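# Thread the ring gauge onto the ball screw end

## Task

Turn the ring gauge onto the fine-threaded tip of the ball screw until it has gone on by two complete revolutions or more.

## Robot and tools

ROBOT. Two arms, left_arm and right_arm, each ending in a two-finger gripper with a wrist camera. In the shared scene frame the origin sits on the table surface midway between the arms, +z is up, +x points away from the bases over the table, and left_arm is on the +y side. Base roots: left_arm at (+0.020, +0.266, 0) m, right_arm at (+0.035, -0.334, 0) m, both nearly unrotated. Gripper axes: fingers extend along the gripper's +z and separate along its y. The reported end_effector_position is the point between the finger pads, roughly 1 cm short of the tips. Joint limits in rad, base to hand: waist -2.618 to 3.054, shoulder 0.000 to 3.142, elbow 0.000 to 3.142, wrist pitch -1.571 to 1.571, wrist yaw -1.571 to 1.571, wrist roll -2.094 to 2.094. Because wrist roll spans only about 240 degrees, two full turns of the gauge need repeated grip, twist, release and regrip cycles.

ROW LAYOUT (used by execute_actions and move). One flat list of 14 numbers covering both arms, each in [-1, 1]: left_arm dx, dy, dz, rx, ry, rz, opening, then right_arm dx, dy, dz, rx, ry, rz, opening. Always give all 14 even if one arm is idle. dx..rz are an offset, not a pose: they are expressed in that gripper's own axes and counted from the gripper pose printed in the most recent result showing it (for a second or later call inside one reply, or before any result in this scene, from where the gripper is when the call begins). Scale: 1.0 equals 0.6 m of travel or 180 degrees of turn. rx, ry, rz form a single rotation vector. Opening is absolute, not an offset: +1 fully open (0.094 m), -1 closed.

execute_actions: argument actions is a list holding zero or one item; optional pictures (boolean). An empty list just reports the state. An action item {"rows": [...], "steps": n} has 1 to 15 rows and n up to 15 (default 15); each step lasts 1/30 s and uses one row, the final row repeating if steps exceed rows. Every row is measured from the same reference pose, so rows do not accumulate. A wait item {"steps": n} (n up to 300) sends nothing new and returns when n steps have elapsed since the previous result, your reply time included. A refused call does nothing to the robot.

move: target is one 14-number row as above (offsets, same reference rule); speed is the top path speed in m/s, 0.002 to 0.5, default 0.25, with turning capped at twice that value in rad/s. Each gripper travels a straight line, all arms finishing together, over 0.5 to 10 s; longer paths are cut off at 10 s. Openings are sent at the start. Paths ignore obstacles and the other arm; grippers lag, wander and may exceed the speed, especially near full reach. Faster contact and a target set deeper past contact mean harder impact or pressing. The result adds a move: line giving the ending (done, off_target, moving, held, fault) plus any limits (paced = the sent pose was clipped; held = some steps were blocked, after which the arm may jump faster), and each gripper's remaining distance to its target. If only one arm is named, the other finished fine.



CONTROL BEHAVIOUR. Each step, the commanded pose is limited to within 70 mm and 16 degrees of the measured one, so distant goals take several calls; after an action the arm only continues to its last limited pose. Position wins over orientation if both cannot be met. Arms tend to settle a centimetre or more low, and repeated zero offsets let them sink further, since zeros pull back to the reference pose. To keep an arm still, send the correction to its desired pose in the first call of a reply and zeros afterwards, adjusting upward if it still sags. Elbows cannot fully straighten.

RESULTS. The state line lists each gripper's position (m) and quat_wxyz; printed positions drift at long reach. grip_measured shows finger opening on the command scale (last Joint positions entry gives metres); readings can be off by about 1 mm. To hold something, command about 0.03 below grip_measured; smaller gaps grip more gently. Pad force tops out near 50 to 62 N, less on very thin parts. "pose unreachable" means the clearance check altered or blocked that arm's command; HELD marks steps not sent. A Hand target line shows where the controller is driving each gripper. FAULT lines mean an arm stopped. MOTOR HOT warns from 75 °C; at 90 °C the arm halts 10 s; at 100 °C it goes limp and falls. Avoid long loaded holds.

AVOID. Dropping or slipping the gauge, slamming into the screw, pressing hard, letting the arms collide or push each other, and knocking anything off the table. Occasional tugs on held parts or nudges to loose items may happen; keep a firm grip.

Each tool is called after "Request:" in YAML: its name, and indented under it one key for each argument.

## Session

I'll start by looking at the current state.

Request:
execute_actions:
  actions: []

Scene clock: 0.00 s of 5200.00 s.
left_arm: end_effector_position=(+0.4756, -0.1071, +0.3333) grip_measured=+1.000 end_effector_quat_wxyz=(+0.151, +0.320, +0.645, -0.677) | right_arm: end_effector_position=(+0.1607, -0.5987, +0.1008) grip_measured=+1.000 end_effector_quat_wxyz=(+0.575, +0.817, +0.032, +0.036)
Joint positions: left_arm=[-0.379  2.481  2.551 -0.323  1.423 -0.639  0.094] | right_arm=[-0.749  1.025  0.133  0.445  0.679  1.886  0.094]
Joint velocities: left_arm=[-0.007 -0.002  0.002 -0.125 -0.007  0.022  0.   ] | right_arm=[-0.002  0.022 -0.002 -0.066 -0.007  0.051  0.   ]
Motor temperatures (°C, as the motors report them): left_arm=[29 30 28 28 28 28] | right_arm=[28 31 30 27 30 28]
Hand target (left_arm): +0.474, -0.107, +0.334; +0.149, +0.320, +0.645, -0.678
Hand target (right_arm): +0.160, -0.599, +0.102; +0.575, +0.817, +0.034, +0.030

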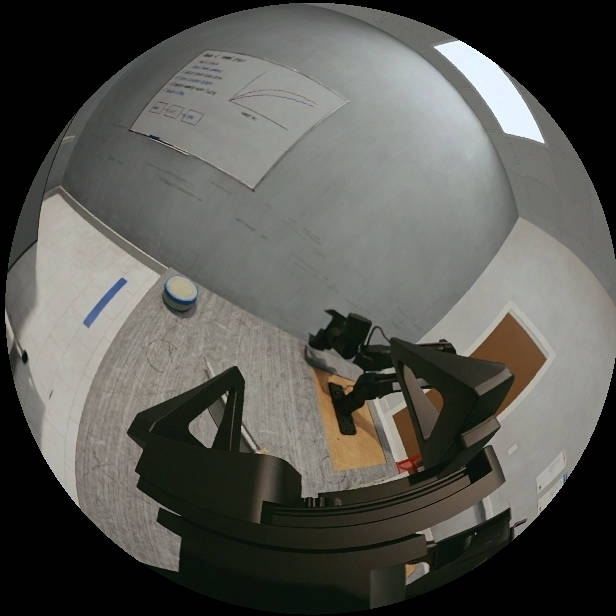

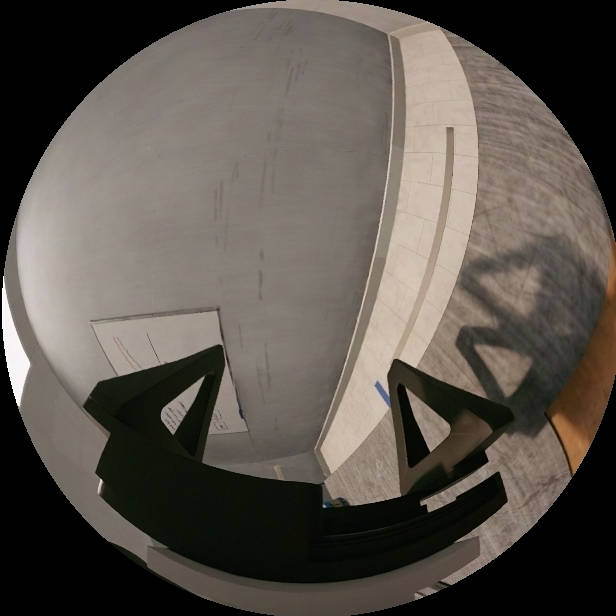

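Request:
move:
  target: [0.3405,-0.1233,-0.3322,-0.4598,0.0648,-0.0104,1, 0,0,0,0,0,0,1]
  speed: 0.25

Scene clock: 53.77 s of 5200.00 s.
left_arm: end_effector_position=(+0.3353, +0.1315, +0.2754) grip_measured=+1.000 end_effector_quat_wxyz=(+0.265, +0.186, +0.944, -0.058) | right_arm: end_effector_position=(+0.1608, -0.5989, +0.1012) grip_measured=+1.000 end_effector_quat_wxyz=(+0.575, +0.816, +0.031, +0.037)
Joint positions: left_arm=[-0.399  1.436  1.634 -1.218  0.004 -0.015  0.094] | right_arm=[-0.749  1.025  0.133  0.448  0.679  1.888  0.094]
Joint velocities: left_arm=[-0.002 -0.012  0.012 -0.022 -0.037 -0.081  0.   ] | right_arm=[-0.027 -0.012 -0.007  0.007 -0.081  0.051  0.   ]
Motor temperatures (°C, as the motors report them): left_arm=[29 52 32 32 28 28] | right_arm=[28 31 35 33 30 28]
Hand target (left_arm): +0.326, +0.134, +0.273; +0.257, +0.185, +0.947, -0.055
Hand target (right_arm): +0.161, -0.599, +0.101; +0.575, +0.817, +0.032, +0.036
Off the commanded pose (left_arm): 0.014 m, 2 deg.
Off the commanded pose (right_arm): 0.000 m, 0 deg.
After step 90, 47.27 s passed at rest.
move: off_target (left_arm)

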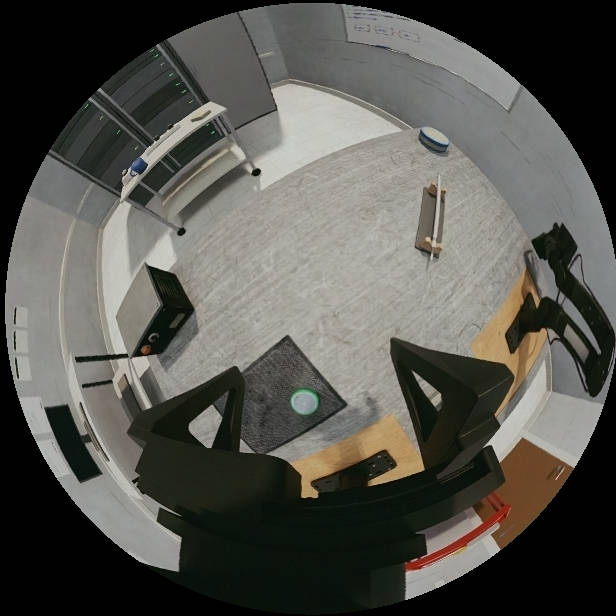

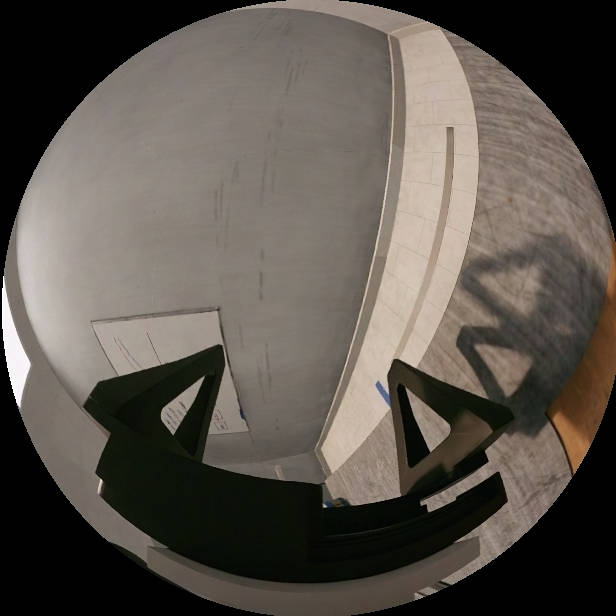

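Request:
zoom_image:
  camera: "cam_left_wrist"
  region: [380, 110, 500, 280]

Request:
zoom_image:
  camera: "cam_left_wrist"
  region: [220, 330, 400, 500]

Region (380, 110, 500, 280) of cam_left_wrist's 616x616 image, scaled by 2.965, with more detail than that image has; it fills the left 356 columns of this view, and the rest is white.

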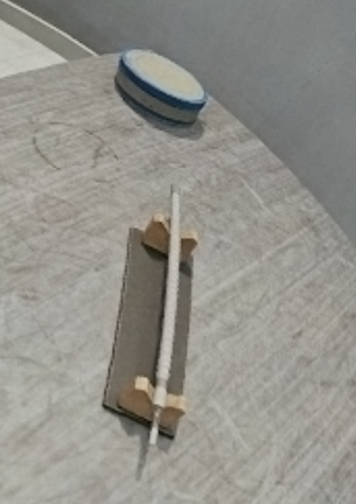

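Region (220, 330, 400, 500) of cam_left_wrist's 616x616 image, scaled by 2.800, with more detail than that image has.

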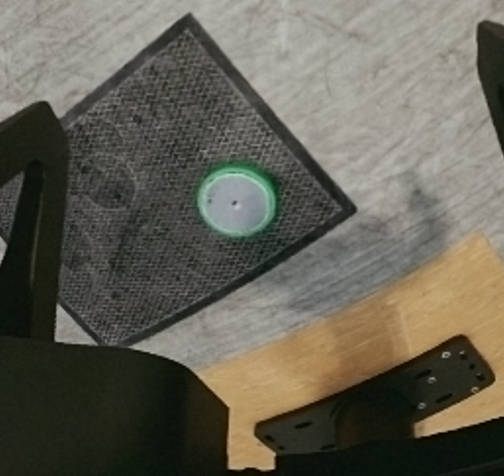

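Request:
move:
  target: [0.264,0.0757,0.0818,-0.0184,0.1741,-0.0523,1, 0.4362,0.2412,-0.3118,-0.0515,0.3521,-0.322,1]
  speed: 0.2

Scene clock: 136.37 s of 5200.00 s.
left_arm: end_effector_position=(+0.2583, +0.2115, +0.1549) grip_measured=+1.000 end_effector_quat_wxyz=(+0.018, +0.107, +0.994, -0.002) | right_arm: end_effector_position=(+0.4018, -0.4535, +0.3058) grip_measured=+1.000 end_effector_quat_wxyz=(+0.489, +0.523, +0.677, +0.172)
Joint positions: left_arm=[-0.224  1.436  1.287 -1.385 -0.    -0.013  0.094] | right_arm=[-0.327  1.184  1.174 -0.47   0.001  0.997  0.094]
Joint velocities: left_arm=[-0.017  0.012 -0.007  0.066 -0.037  0.051  0.   ] | right_arm=[ 0.002 -0.002  0.002 -0.022 -0.037 -0.022  0.   ]
Motor temperatures (°C, as the motors report them): left_arm=[29 39 32 32 28 28] | right_arm=[28 31 36 37 30 28]
Hand target (left_arm): +0.252, +0.216, +0.151; +0.002, +0.107, +0.994, +0.002
Hand target (right_arm): +0.404, -0.450, +0.310; +0.488, +0.515, +0.683, +0.174
Off the commanded pose (left_arm): 0.009 m, 2 deg.
Off the commanded pose (right_arm): 0.006 m, 1 deg.
After step 90, 75.17 s passed at rest.
move: done

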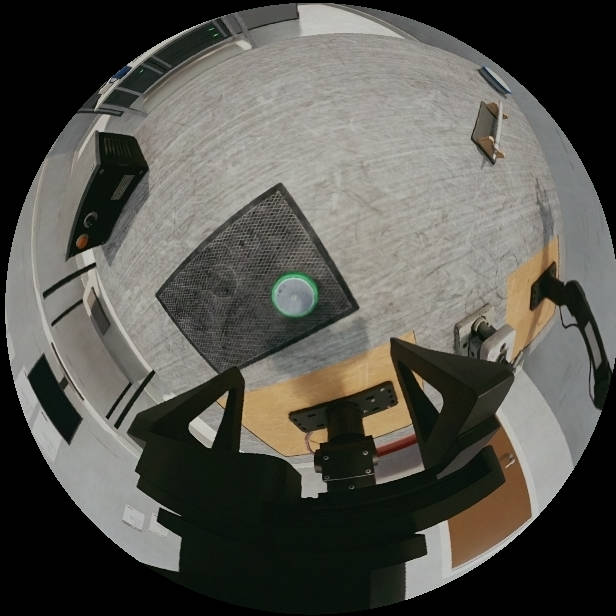

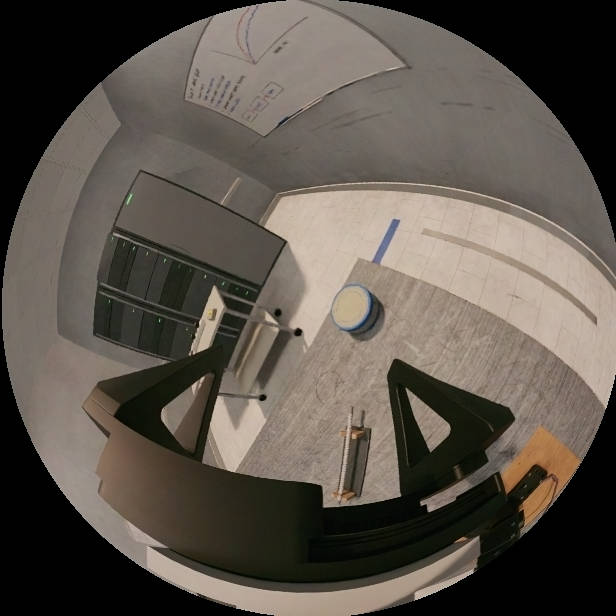

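Request:
zoom_image:
  camera: "cam_left_wrist"
  region: [430, 290, 550, 390]

Request:
zoom_image:
  camera: "cam_left_wrist"
  region: [250, 255, 340, 335]

Request:
zoom_image:
  camera: "cam_right_wrist"
  region: [300, 390, 410, 510]

Region (430, 290, 550, 390) of cam_left_wrist's 616x616 image, scaled by 4.200, with more detail than that image has.

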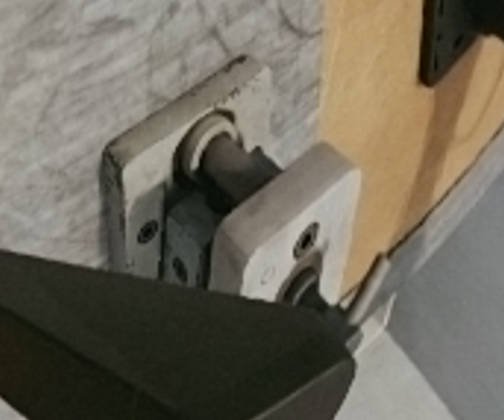

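Region (250, 255, 340, 335) of cam_left_wrist's 616x616 image, scaled by 5.600, with more detail than that image has.

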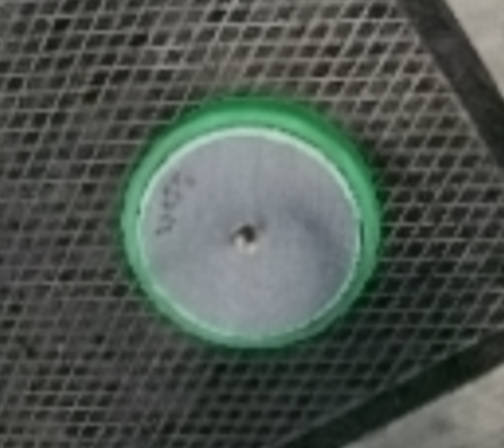

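Region (300, 390, 410, 510) of cam_right_wrist's 616x616 image, scaled by 4.200, with more detail than that image has; it fills the left 462 columns of this view, and the rest is white.

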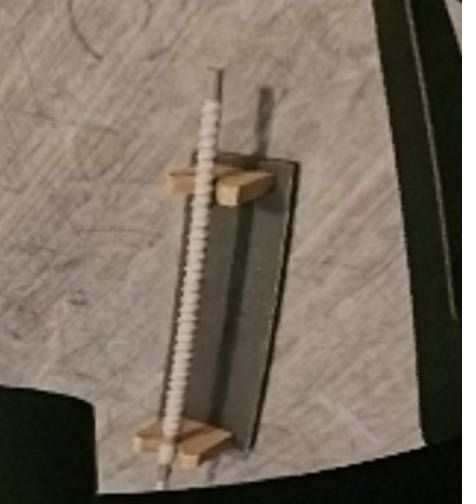

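Request:
move:
  target: [0.087,-0.209,-0.028,0,0,0.556,1, 0.322,-0.120,-0.075,0.0338,0.264,-0.402,1]
  speed: 0.25

Scene clock: 166.03 s of 5200.00 s.
left_arm: end_effector_position=(+0.1792, +0.0999, +0.1629) grip_measured=+1.000 end_effector_quat_wxyz=(+0.011, +0.825, +0.564, +0.005) | right_arm: end_effector_position=(+0.3298, -0.2983, +0.1768) grip_measured=+1.000 end_effector_quat_wxyz=(+0.176, -0.046, +0.983, +0.016)
Joint positions: left_arm=[-0.811  1.398  1.287 -1.438 -0.007  1.127  0.094] | right_arm=[ 0.1    1.347  1.241 -1.111 -0.011  0.016  0.094]
Joint velocities: left_arm=[-0.007  0.002 -0.017 -0.066  0.081 -0.037  0.   ] | right_arm=[ 0.002 -0.007  0.007  0.007  0.081  0.022  0.   ]
Motor temperatures (°C, as the motors report them): left_arm=[29 38 32 31 28 28] | right_arm=[28 32 39 37 30 28]
Hand target (left_arm): +0.177, +0.099, +0.169; +0.014, +0.831, +0.556, +0.005
Hand target (right_arm): +0.331, -0.297, +0.181; +0.177, -0.053, +0.983, +0.013
Off the commanded pose (left_arm): 0.007 m, 1 deg.
Off the commanded pose (right_arm): 0.004 m, 1 deg.
After step 90, 22.67 s passed at rest.
move: done

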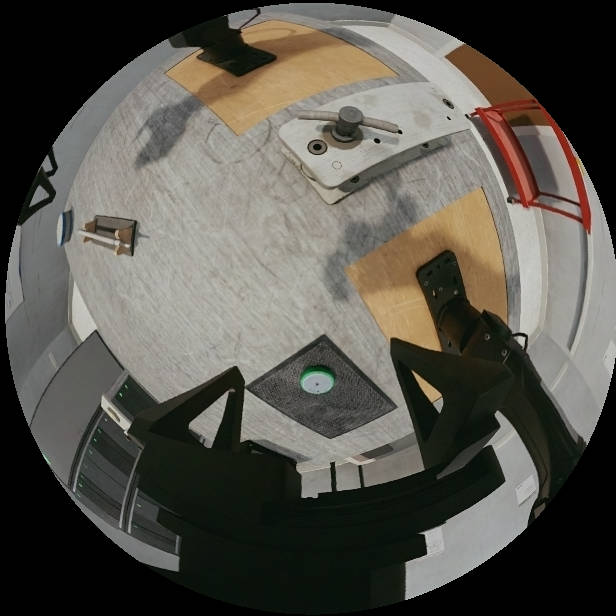

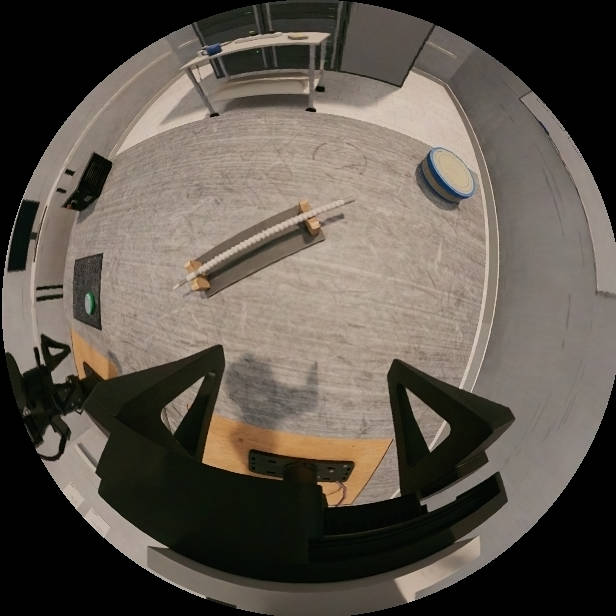

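Request:
zoom_image:
  camera: "cam_right_wrist"
  region: [160, 245, 250, 310]

Request:
zoom_image:
  camera: "cam_right_wrist"
  region: [280, 185, 370, 250]

Request:
zoom_image:
  camera: "cam_left_wrist"
  region: [260, 70, 480, 220]

Region (160, 245, 250, 310) of cam_right_wrist's 616x616 image, scaled by 5.600, with more detail than that image has.

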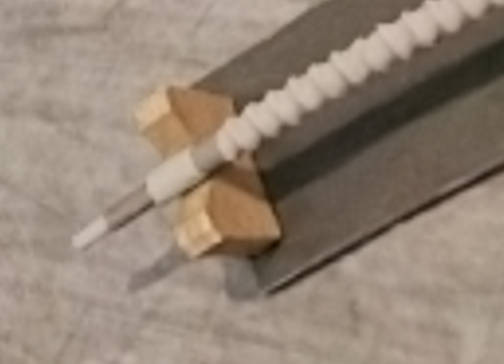

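Region (280, 185, 370, 250) of cam_right_wrist's 616x616 image, scaled by 5.600, with more detail than that image has.

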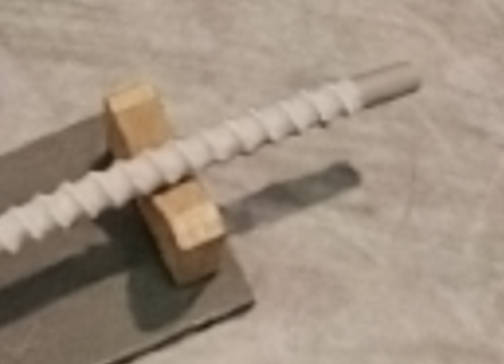

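Region (260, 70, 480, 220) of cam_left_wrist's 616x616 image, scaled by 2.291, with more detail than that image has; it fills the top 344 rows of this view, and the rest is white.

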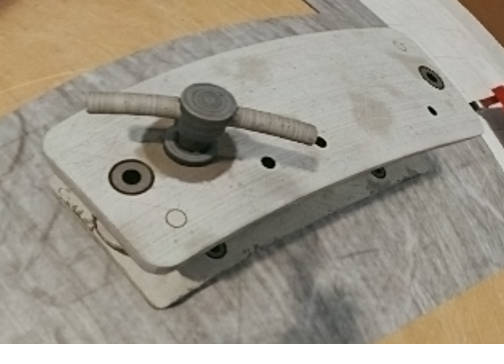

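Request:
move:
  target: [0.237,0.0325,0.105,0,0,-0.563,1, -0.102,0.142,0.141,-0.114,0.0745,-0.652,1]
  speed: 0.25

Scene clock: 222.90 s of 5200.00 s.
left_arm: end_effector_position=(+0.2551, +0.2254, +0.1103) grip_measured=+1.000 end_effector_quat_wxyz=(+0.026, +0.096, +0.995, +0.001) | right_arm: end_effector_position=(+0.4097, -0.2073, +0.1177) grip_measured=+1.000 end_effector_quat_wxyz=(-0.005, +0.881, -0.474, +0.000)
Joint positions: left_arm=[-0.175  1.398  1.077 -1.199 -0.007  0.014  0.094] | right_arm=[ 0.31   2.052  1.865 -1.376 -0.007 -1.836  0.094]
Joint velocities: left_arm=[ 0.002  0.012 -0.002 -0.051 -0.066 -0.037  0.   ] | right_arm=[ 0.012 -0.002 -0.007  0.007 -0.007  0.037  0.   ]
Motor temperatures (°C, as the motors report them): left_arm=[29 37 34 30 28 28] | right_arm=[28 33 39 34 30 28]
Hand target (left_arm): +0.253, +0.227, +0.102; +0.016, +0.087, +0.996, +0.000
Hand target (right_arm): +0.409, -0.205, +0.120; -0.002, +0.884, -0.467, -0.002
Off the commanded pose (left_arm): 0.012 m, 2 deg.
Off the commanded pose (right_arm): 0.004 m, 1 deg.
After step 90, 49.13 s passed at rest.
move: off_target (left_arm)

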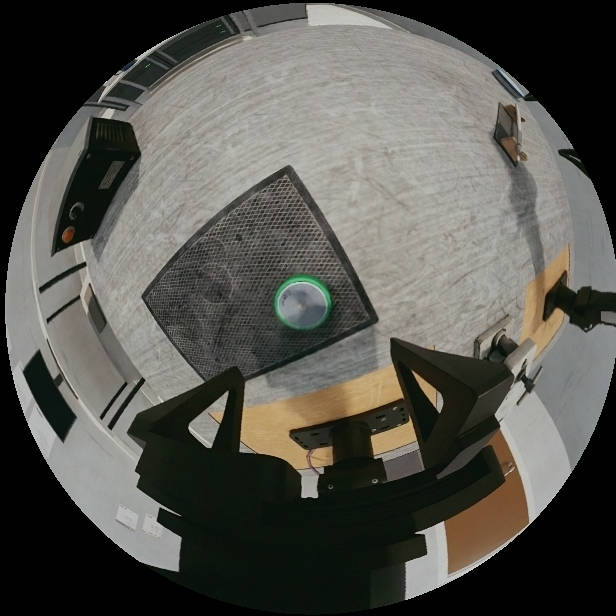

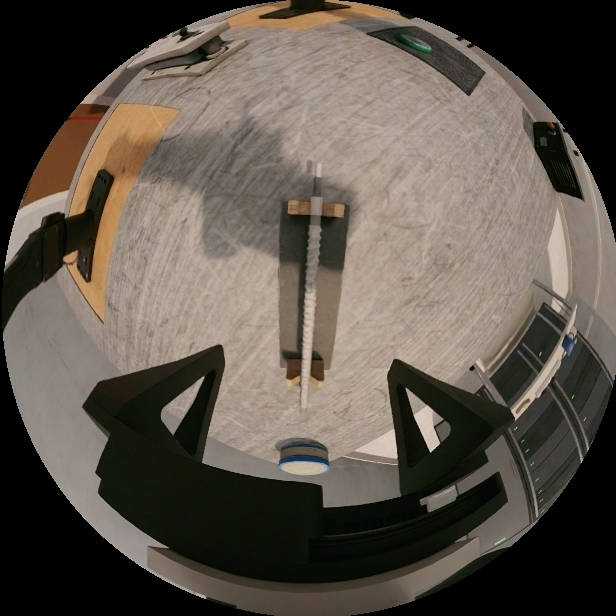

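Request:
move:
  target: [0,0,0.10,0,0.015,0,1, 0,0,0.095,0,0,0,1]
  speed: 0.1

Scene clock: 229.50 s of 5200.00 s.
left_arm: end_effector_position=(+0.2588, +0.2248, +0.0561) grip_measured=+1.000 end_effector_quat_wxyz=(+0.008, +0.095, +0.995, +0.003) | right_arm: end_effector_position=(+0.4119, -0.2066, +0.0652) grip_measured=+1.000 end_effector_quat_wxyz=(-0.009, +0.881, -0.473, +0.004)
Joint positions: left_arm=[-0.175  1.489  0.938 -1.004 -0.007  0.012  0.094] | right_arm=[ 0.31   2.06   1.669 -1.16  -0.007 -1.838  0.094]
Joint velocities: left_arm=[-0.022  0.012 -0.002  0.007 -0.051 -0.11   0.   ] | right_arm=[-0.022 -0.007 -0.022  0.037  0.022  0.051  0.   ]
Motor temperatures (°C, as the motors report them): left_arm=[29 37 34 30 28 28] | right_arm=[28 35 39 34 30 28]
Hand target (left_arm): +0.258, +0.226, +0.050; +0.003, +0.096, +0.995, +0.004
Hand target (right_arm): +0.410, -0.207, +0.061; -0.005, +0.881, -0.474, +0.000
Off the commanded pose (left_arm): 0.006 m, 1 deg.
Off the commanded pose (right_arm): 0.005 m, 1 deg.
After step 90, 2.43 s passed at rest.
move: done

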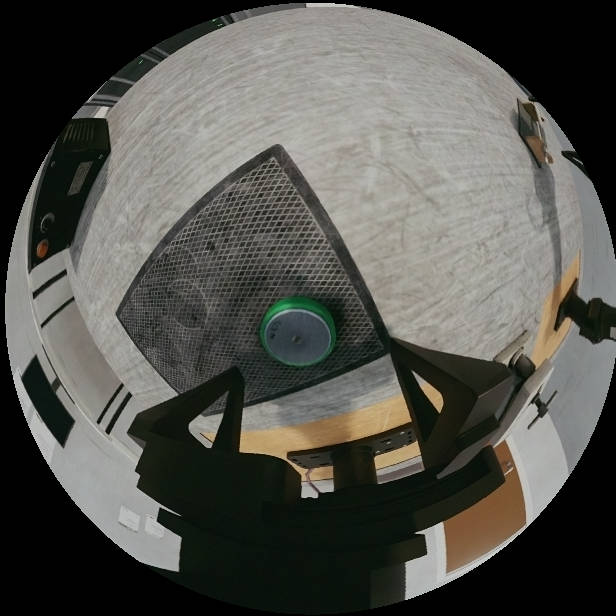

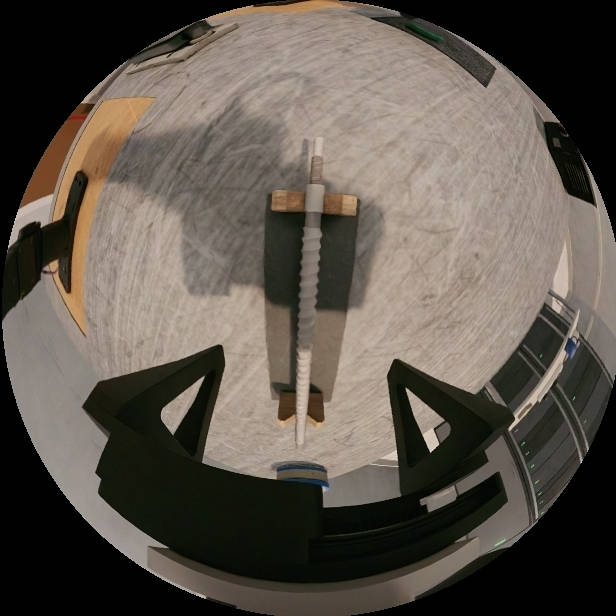

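Request:
move:
  target: [0,0.017,0.05,0,0,0,1, 0,0.004,0.04,0,0,0,0.2]
  speed: 0.05

Scene clock: 244.13 s of 5200.00 s.
left_arm: end_effector_position=(+0.2635, +0.2328, +0.0332) grip_measured=+1.000 end_effector_quat_wxyz=(+0.016, +0.095, +0.995, +0.003) | right_arm: end_effector_position=(+0.4132, -0.2062, +0.0480) grip_measured=+0.203 end_effector_quat_wxyz=(-0.016, +0.881, -0.473, +0.011)
Joint positions: left_arm=[-0.139  1.521  0.87  -0.888 -0.007  0.047  0.094] | right_arm=[ 0.31   2.06   1.598 -1.071 -0.007 -1.838  0.056]
Joint velocities: left_arm=[ 0.002 -0.022  0.007 -0.022  0.022 -0.022  0.   ] | right_arm=[-0.012 -0.007  0.017  0.066 -0.051  0.007 -0.   ]
Motor temperatures (°C, as the motors report them): left_arm=[29 36 33 30 28 28] | right_arm=[28 37 37 33 30 28]
Hand target (left_arm): +0.261, +0.235, +0.026; +0.008, +0.095, +0.995, +0.003
Hand target (right_arm): +0.410, -0.208, +0.041; -0.009, +0.881, -0.473, +0.004
Off the commanded pose (left_arm): 0.008 m, 1 deg.
Off the commanded pose (right_arm): 0.008 m, 1 deg.
After step 90, 10.53 s passed at rest.
move: done

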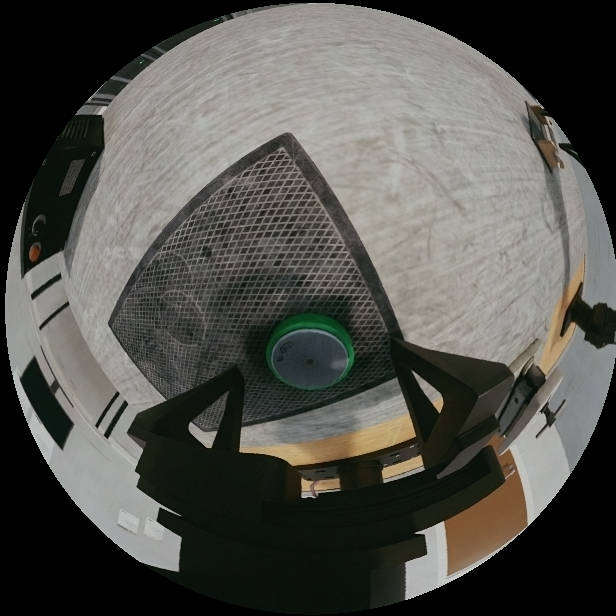

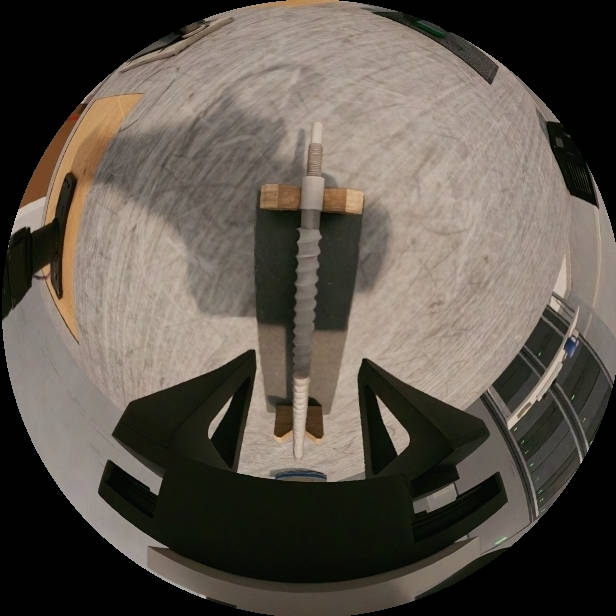

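Request:
zoom_image:
  camera: "cam_right_wrist"
  region: [260, 110, 370, 250]

Request:
move:
  target: [0.02,0.004,0.035,0,0.01,0,1, 0,0.006,0.03,0.004,0.008,0,0.2]
  speed: 0.04

Region (260, 110, 370, 250) of cam_right_wrist's 616x616 image, scaled by 3.600, with more detail than that image has; it fills the left 396 columns of this view, and the rest is white.

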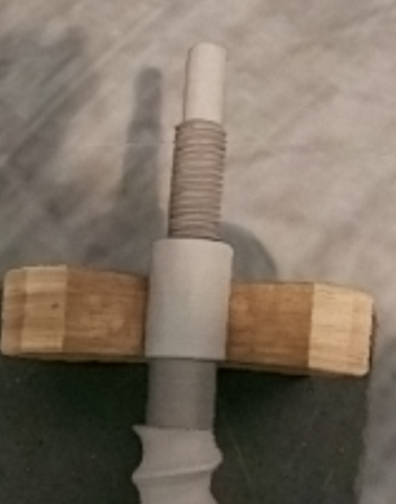

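Scene clock: 251.07 s of 5200.00 s.
left_arm: end_effector_position=(+0.2564, +0.2338, +0.0211) grip_measured=+1.000 end_effector_quat_wxyz=(+0.013, +0.097, +0.995, +0.003) | right_arm: end_effector_position=(+0.4133, -0.2100, +0.0290) grip_measured=+0.203 end_effector_quat_wxyz=(-0.015, +0.880, -0.474, +0.024)
Joint positions: left_arm=[-0.139  1.521  0.817 -0.841 -0.007  0.051  0.094] | right_arm=[ 0.31   2.06   1.52  -0.976  0.014 -1.836  0.056]
Joint velocities: left_arm=[-0.012 -0.027 -0.002  0.051  0.022 -0.007  0.   ] | right_arm=[-0.002 -0.002 -0.002  0.007 -0.007 -0.022  0.   ]
Motor temperatures (°C, as the motors report them): left_arm=[29 36 33 30 28 28] | right_arm=[28 38 37 33 30 28]
Hand target (left_arm): +0.252, +0.238, +0.012; +0.000, +0.095, +0.995, +0.004
Hand target (right_arm): +0.411, -0.208, +0.030; -0.015, +0.881, -0.473, +0.025
Off the commanded pose (left_arm): 0.010 m, 1 deg.
Off the commanded pose (right_arm): 0.003 m, 0 deg.
After step 90, 2.90 s passed at rest.
move: done

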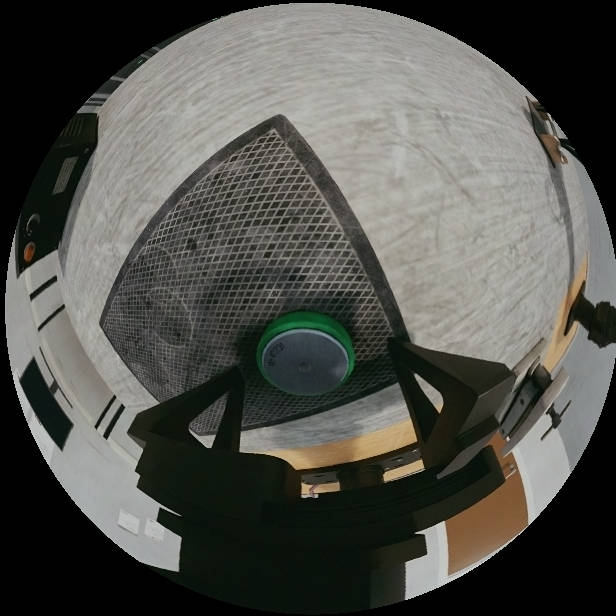

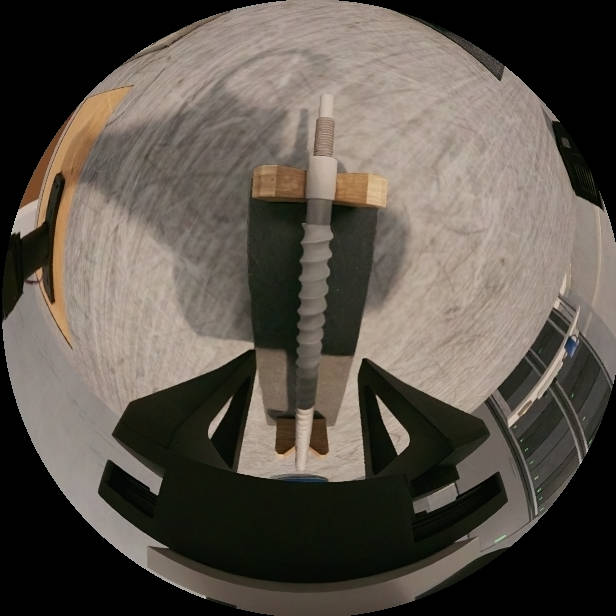

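Request:
move:
  target: [0.004,0.012,0.024,0,0.006,0,1, 0,0,0,0,0,0,-0.9]
  speed: 0.03

Scene clock: 259.30 s of 5200.00 s.
left_arm: end_effector_position=(+0.2604, +0.2370, +0.0190) grip_measured=+1.000 end_effector_quat_wxyz=(+0.017, +0.097, +0.995, -0.001) | right_arm: end_effector_position=(+0.4133, -0.2103, +0.0290) grip_measured=-0.824 end_effector_quat_wxyz=(-0.014, +0.880, -0.474, +0.024)
Joint positions: left_arm=[-0.118  1.531  0.817 -0.823  0.001  0.072  0.094] | right_arm=[ 0.31   2.06   1.52  -0.976  0.016 -1.836  0.008]
Joint velocities: left_arm=[-0.007  0.012  0.007 -0.051 -0.037 -0.007  0.   ] | right_arm=[-0.002  0.017  0.007 -0.007 -0.081 -0.051 -0.002]
Motor temperatures (°C, as the motors report them): left_arm=[29 36 33 30 28 28] | right_arm=[28 39 37 33 30 28]
Hand target (left_arm): +0.255, +0.242, +0.007; +0.003, +0.097, +0.995, +0.004
Hand target (right_arm): +0.413, -0.210, +0.029; -0.015, +0.880, -0.473, +0.024
Off the commanded pose (left_arm): 0.014 m, 2 deg.
Off the commanded pose (right_arm): 0.000 m, 0 deg.
After step 90, 4.47 s passed at rest.
move: off_target (left_arm)

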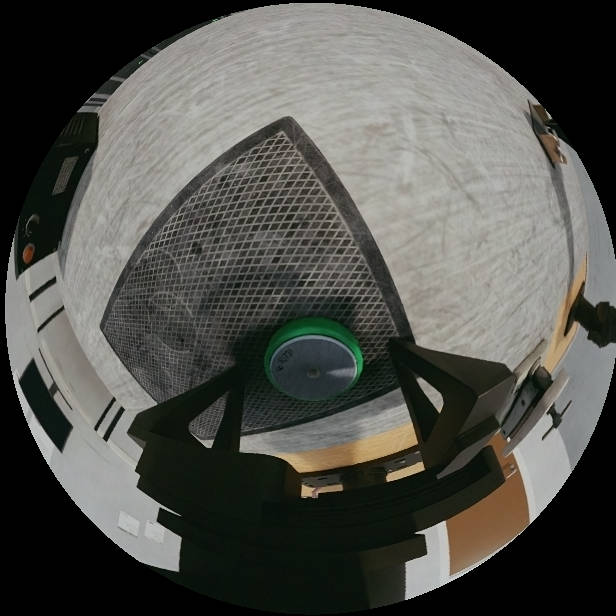

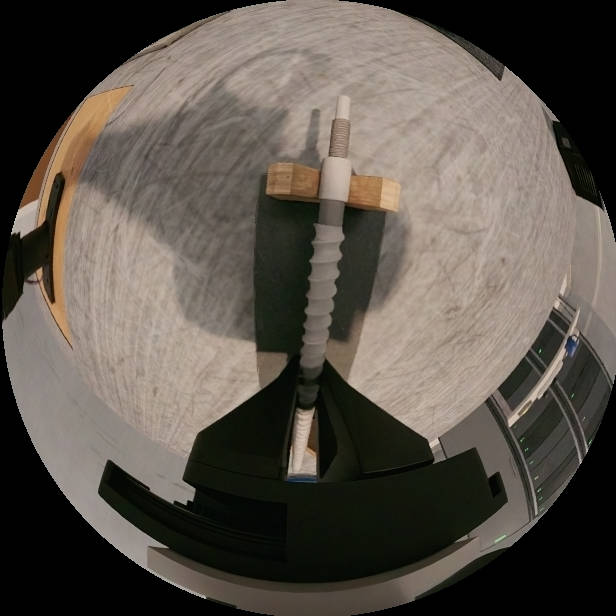

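Request:
move:
  target: [0.012,0.003,0.004,0,0.006,0,0.25, 0,0,0,0,0,0,-0.87]
  speed: 0.03

Scene clock: 265.83 s of 5200.00 s.
left_arm: end_effector_position=(+0.2604, +0.2364, +0.0190) grip_measured=+0.252 end_effector_quat_wxyz=(+0.017, +0.098, +0.995, -0.002) | right_arm: end_effector_position=(+0.4133, -0.2103, +0.0290) grip_measured=-0.824 end_effector_quat_wxyz=(-0.014, +0.880, -0.474, +0.024)
Joint positions: left_arm=[-0.118  1.531  0.817 -0.823  0.004  0.074  0.059] | right_arm=[ 0.31   2.06   1.52  -0.976  0.016 -1.836  0.008]
Joint velocities: left_arm=[-0.027 -0.017  0.007  0.081  0.022 -0.095  0.001] | right_arm=[-0.007 -0.007 -0.007  0.007 -0.007  0.051 -0.   ]
Motor temperatures (°C, as the motors report them): left_arm=[29 36 33 30 28 28] | right_arm=[28 40 37 33 30 28]
Hand target (left_arm): +0.254, +0.240, +0.016; +0.007, +0.097, +0.995, +0.000
Hand target (right_arm): +0.413, -0.210, +0.029; -0.014, +0.880, -0.474, +0.024
Off the commanded pose (left_arm): 0.008 m, 1 deg.
Off the commanded pose (right_arm): 0.000 m, 0 deg.
After step 90, 2.83 s passed at rest.
move: done

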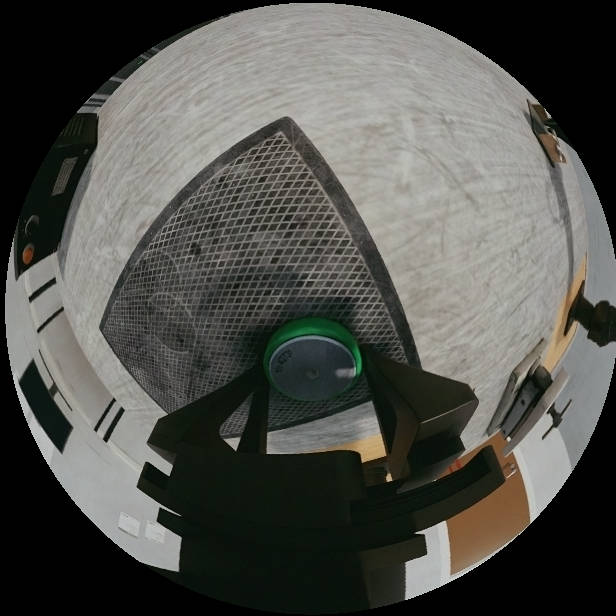

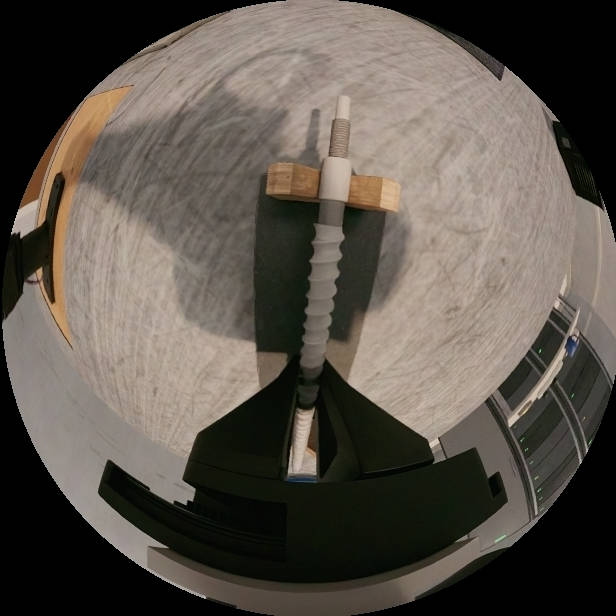

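Request:
zoom_image:
  camera: "cam_left_wrist"
  region: [230, 300, 410, 460]

Region (230, 300, 410, 460) of cam_left_wrist's 616x616 image, scaled by 2.800, with more detail than that image has.

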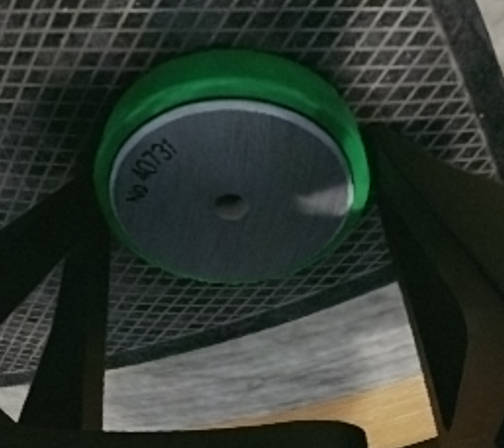

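Request:
move:
  target: [0,0,0,0,0,0,0.15, 0,0,0,0,0,0,-0.87]
  speed: 0.03

Scene clock: 272.83 s of 5200.00 s.
left_arm: end_effector_position=(+0.2603, +0.2360, +0.0190) grip_measured=+0.152 end_effector_quat_wxyz=(+0.017, +0.098, +0.995, -0.004) | right_arm: end_effector_position=(+0.4133, -0.2103, +0.0290) grip_measured=-0.824 end_effector_quat_wxyz=(-0.014, +0.880, -0.474, +0.024)
Joint positions: left_arm=[-0.118  1.531  0.817 -0.823  0.007  0.074  0.054] | right_arm=[ 0.31   2.06   1.52  -0.976  0.016 -1.836  0.008]
Joint velocities: left_arm=[-0.002 -0.002 -0.017  0.051 -0.051 -0.051  0.   ] | right_arm=[-0.027  0.002  0.002  0.022  0.051 -0.037 -0.   ]
Motor temperatures (°C, as the motors report them): left_arm=[29 37 33 30 28 28] | right_arm=[28 40 37 32 30 28]
Hand target (left_arm): +0.260, +0.236, +0.019; +0.017, +0.098, +0.995, -0.003
Hand target (right_arm): +0.413, -0.210, +0.029; -0.014, +0.880, -0.474, +0.024
Off the commanded pose (left_arm): 0.000 m, 0 deg.
Off the commanded pose (right_arm): 0.000 m, 0 deg.
After step 90, 3.30 s passed at rest.
move: done

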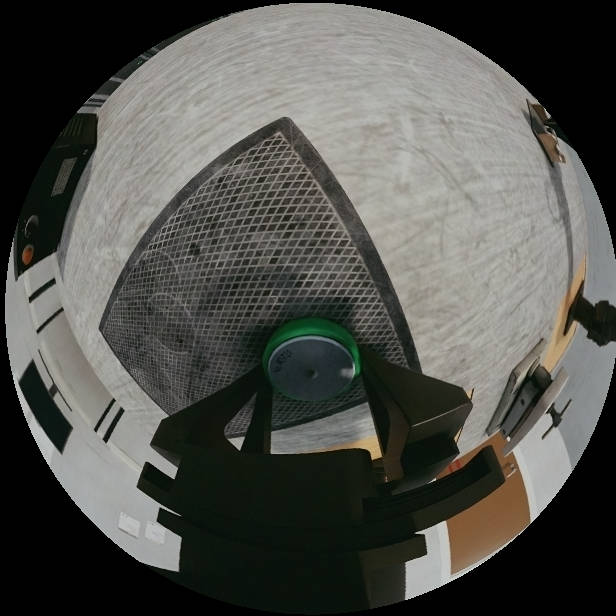

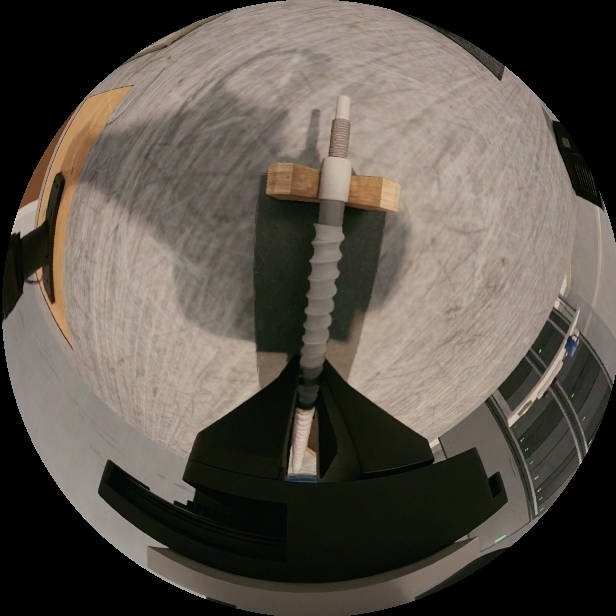

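Request:
move:
  target: [0,0,0,0,0,0,0.0, 0,0,0,0,0,0,-0.87]
  speed: 0.03

Scene clock: 274.93 s of 5200.00 s.
left_arm: end_effector_position=(+0.2603, +0.2358, +0.0190) grip_measured=+0.076 end_effector_quat_wxyz=(+0.017, +0.098, +0.995, -0.004) | right_arm: end_effector_position=(+0.4133, -0.2103, +0.0290) grip_measured=-0.824 end_effector_quat_wxyz=(-0.014, +0.880, -0.474, +0.024)
Joint positions: left_arm=[-0.118  1.531  0.817 -0.823  0.008  0.074  0.051] | right_arm=[ 0.31   2.06   1.52  -0.976  0.016 -1.836  0.008]
Joint velocities: left_arm=[-0.002 -0.022 -0.007 -0.022 -0.051 -0.051  0.001] | right_arm=[ 0.002 -0.002 -0.022  0.022 -0.022 -0.037 -0.001]
Motor temperatures (°C, as the motors report them): left_arm=[29 37 33 30 28 28] | right_arm=[28 40 37 32 30 28]
Hand target (left_arm): +0.260, +0.236, +0.019; +0.017, +0.098, +0.995, -0.004
Hand target (right_arm): +0.413, -0.210, +0.029; -0.014, +0.880, -0.474, +0.024
Off the commanded pose (left_arm): 0.000 m, 0 deg.
Off the commanded pose (right_arm): 0.000 m, 0 deg.
move: done

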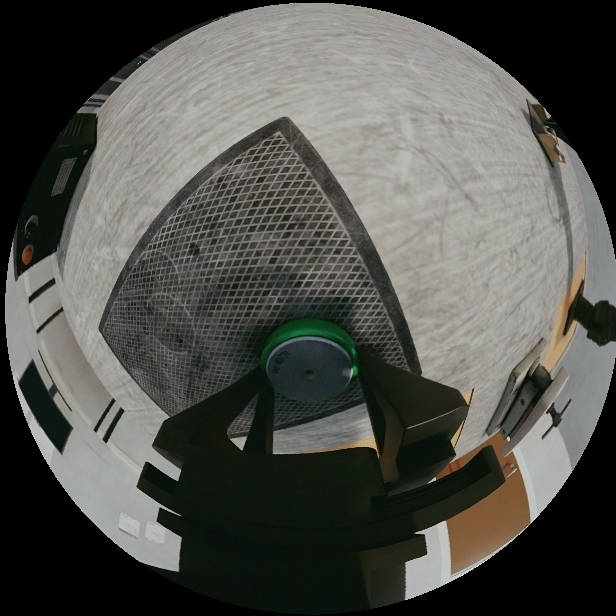

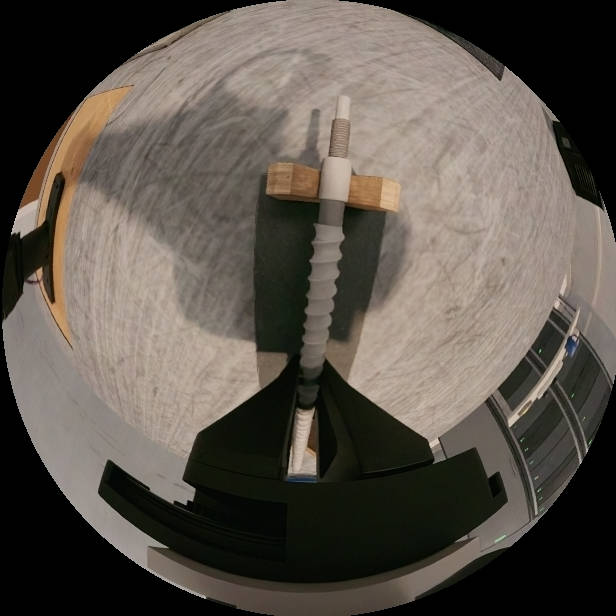

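Request:
move:
  target: [0,0,-0.2,0,0,0,0.035, 0,0,-0.17,0,0,0,-0.87]
  speed: 0.08

Scene clock: 279.93 s of 5200.00 s.
left_arm: end_effector_position=(+0.2557, +0.2363, +0.1262) grip_measured=+0.076 end_effector_quat_wxyz=(-0.000, +0.098, +0.995, -0.004) | right_arm: end_effector_position=(+0.4080, -0.2121, +0.1163) grip_measured=-0.824 end_effector_quat_wxyz=(-0.005, +0.881, -0.474, +0.015)
Joint positions: left_arm=[-0.118  1.441  1.178 -1.308  0.008  0.074  0.051] | right_arm=[ 0.31   2.017  1.809 -1.335  0.016 -1.836  0.008]
Joint velocities: left_arm=[-0.007  0.012  0.007 -0.11  -0.051 -0.022  0.001] | right_arm=[ 0.012 -0.017 -0.012 -0.125 -0.037  0.066 -0.001]
Motor temperatures (°C, as the motors report them): left_arm=[29 37 34 30 28 28] | right_arm=[28 41 37 32 30 28]
Hand target (left_arm): +0.257, +0.236, +0.139; +0.017, +0.098, +0.995, -0.004
Hand target (right_arm): +0.408, -0.211, +0.131; -0.014, +0.880, -0.474, +0.024
Off the commanded pose (left_arm): 0.013 m, 2 deg.
Off the commanded pose (right_arm): 0.015 m, 2 deg.
move: off_target (left_arm, right_arm)

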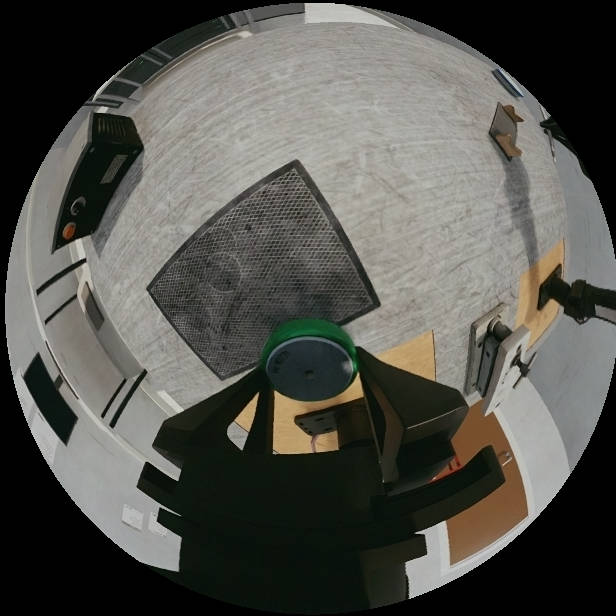

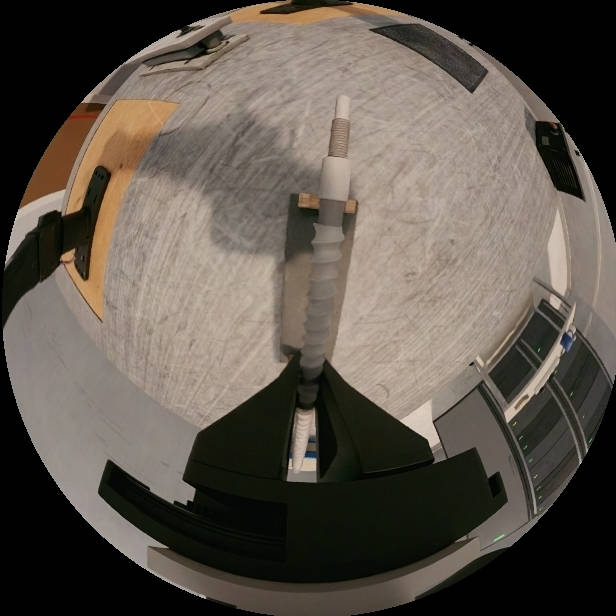

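Request:
move:
  target: [-0.104,-0.363,-0.17,0.145,-0.483,0.149,0.035, -0.092,-0.092,-0.19,0.381,-0.046,-0.051,-0.87]
  speed: 0.15

Scene clock: 327.90 s of 5200.00 s.
left_arm: end_effector_position=(+0.2705, +0.0130, +0.2225) grip_measured=+0.076 end_effector_quat_wxyz=(+0.633, +0.274, +0.670, -0.276) | right_arm: end_effector_position=(+0.4231, -0.1353, +0.2183) grip_measured=-0.824 end_effector_quat_wxyz=(-0.511, +0.765, -0.322, +0.222)
Joint positions: left_arm=[-0.782  1.011  0.328  0.636  0.014 -0.023  0.051] | right_arm=[ 0.29   1.397  0.902  0.066 -0.428 -1.77   0.008]
Joint velocities: left_arm=[-0.002  0.017  0.002  0.007  0.007 -0.037 -0.001] | right_arm=[ 0.007  0.017 -0.002 -0.066  0.051 -0.007  0.001]
Motor temperatures (°C, as the motors report them): left_arm=[29 38 36 32 28 28] | right_arm=[28 44 39 32 30 28]
Hand target (left_arm): +0.269, +0.011, +0.232; +0.648, +0.272, +0.654, -0.281
Hand target (right_arm): +0.421, -0.135, +0.231; -0.526, +0.756, -0.314, +0.228
Off the commanded pose (left_arm): 0.009 m, 3 deg.
Off the commanded pose (right_arm): 0.012 m, 3 deg.
After step 90, 38.73 s passed at rest.
move: off_target (left_arm, right_arm)

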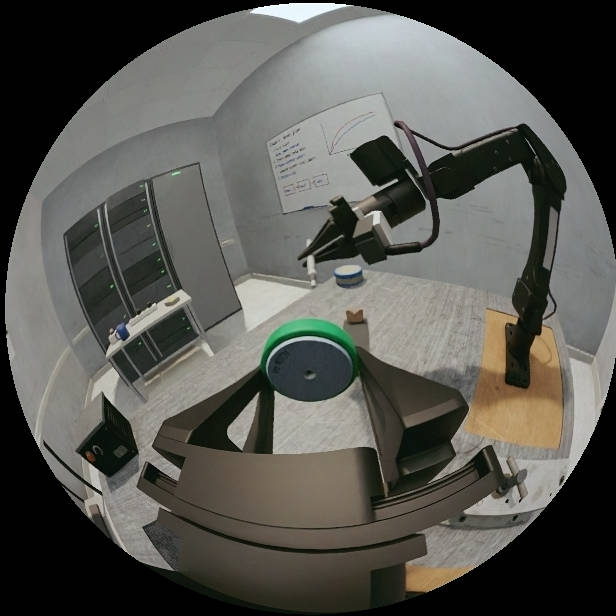

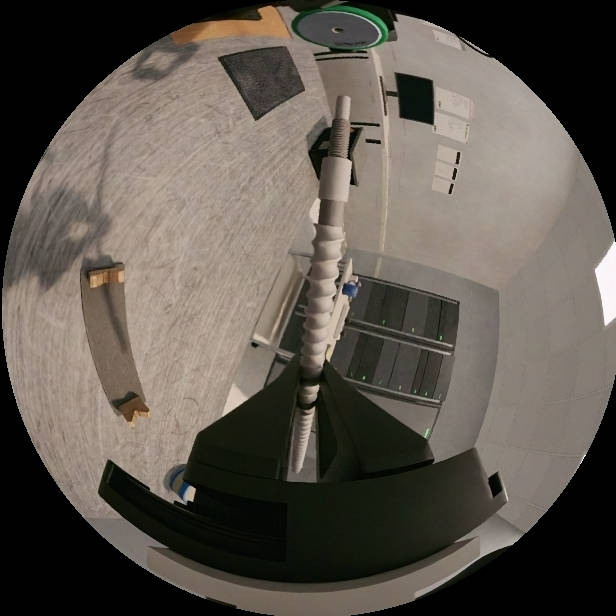

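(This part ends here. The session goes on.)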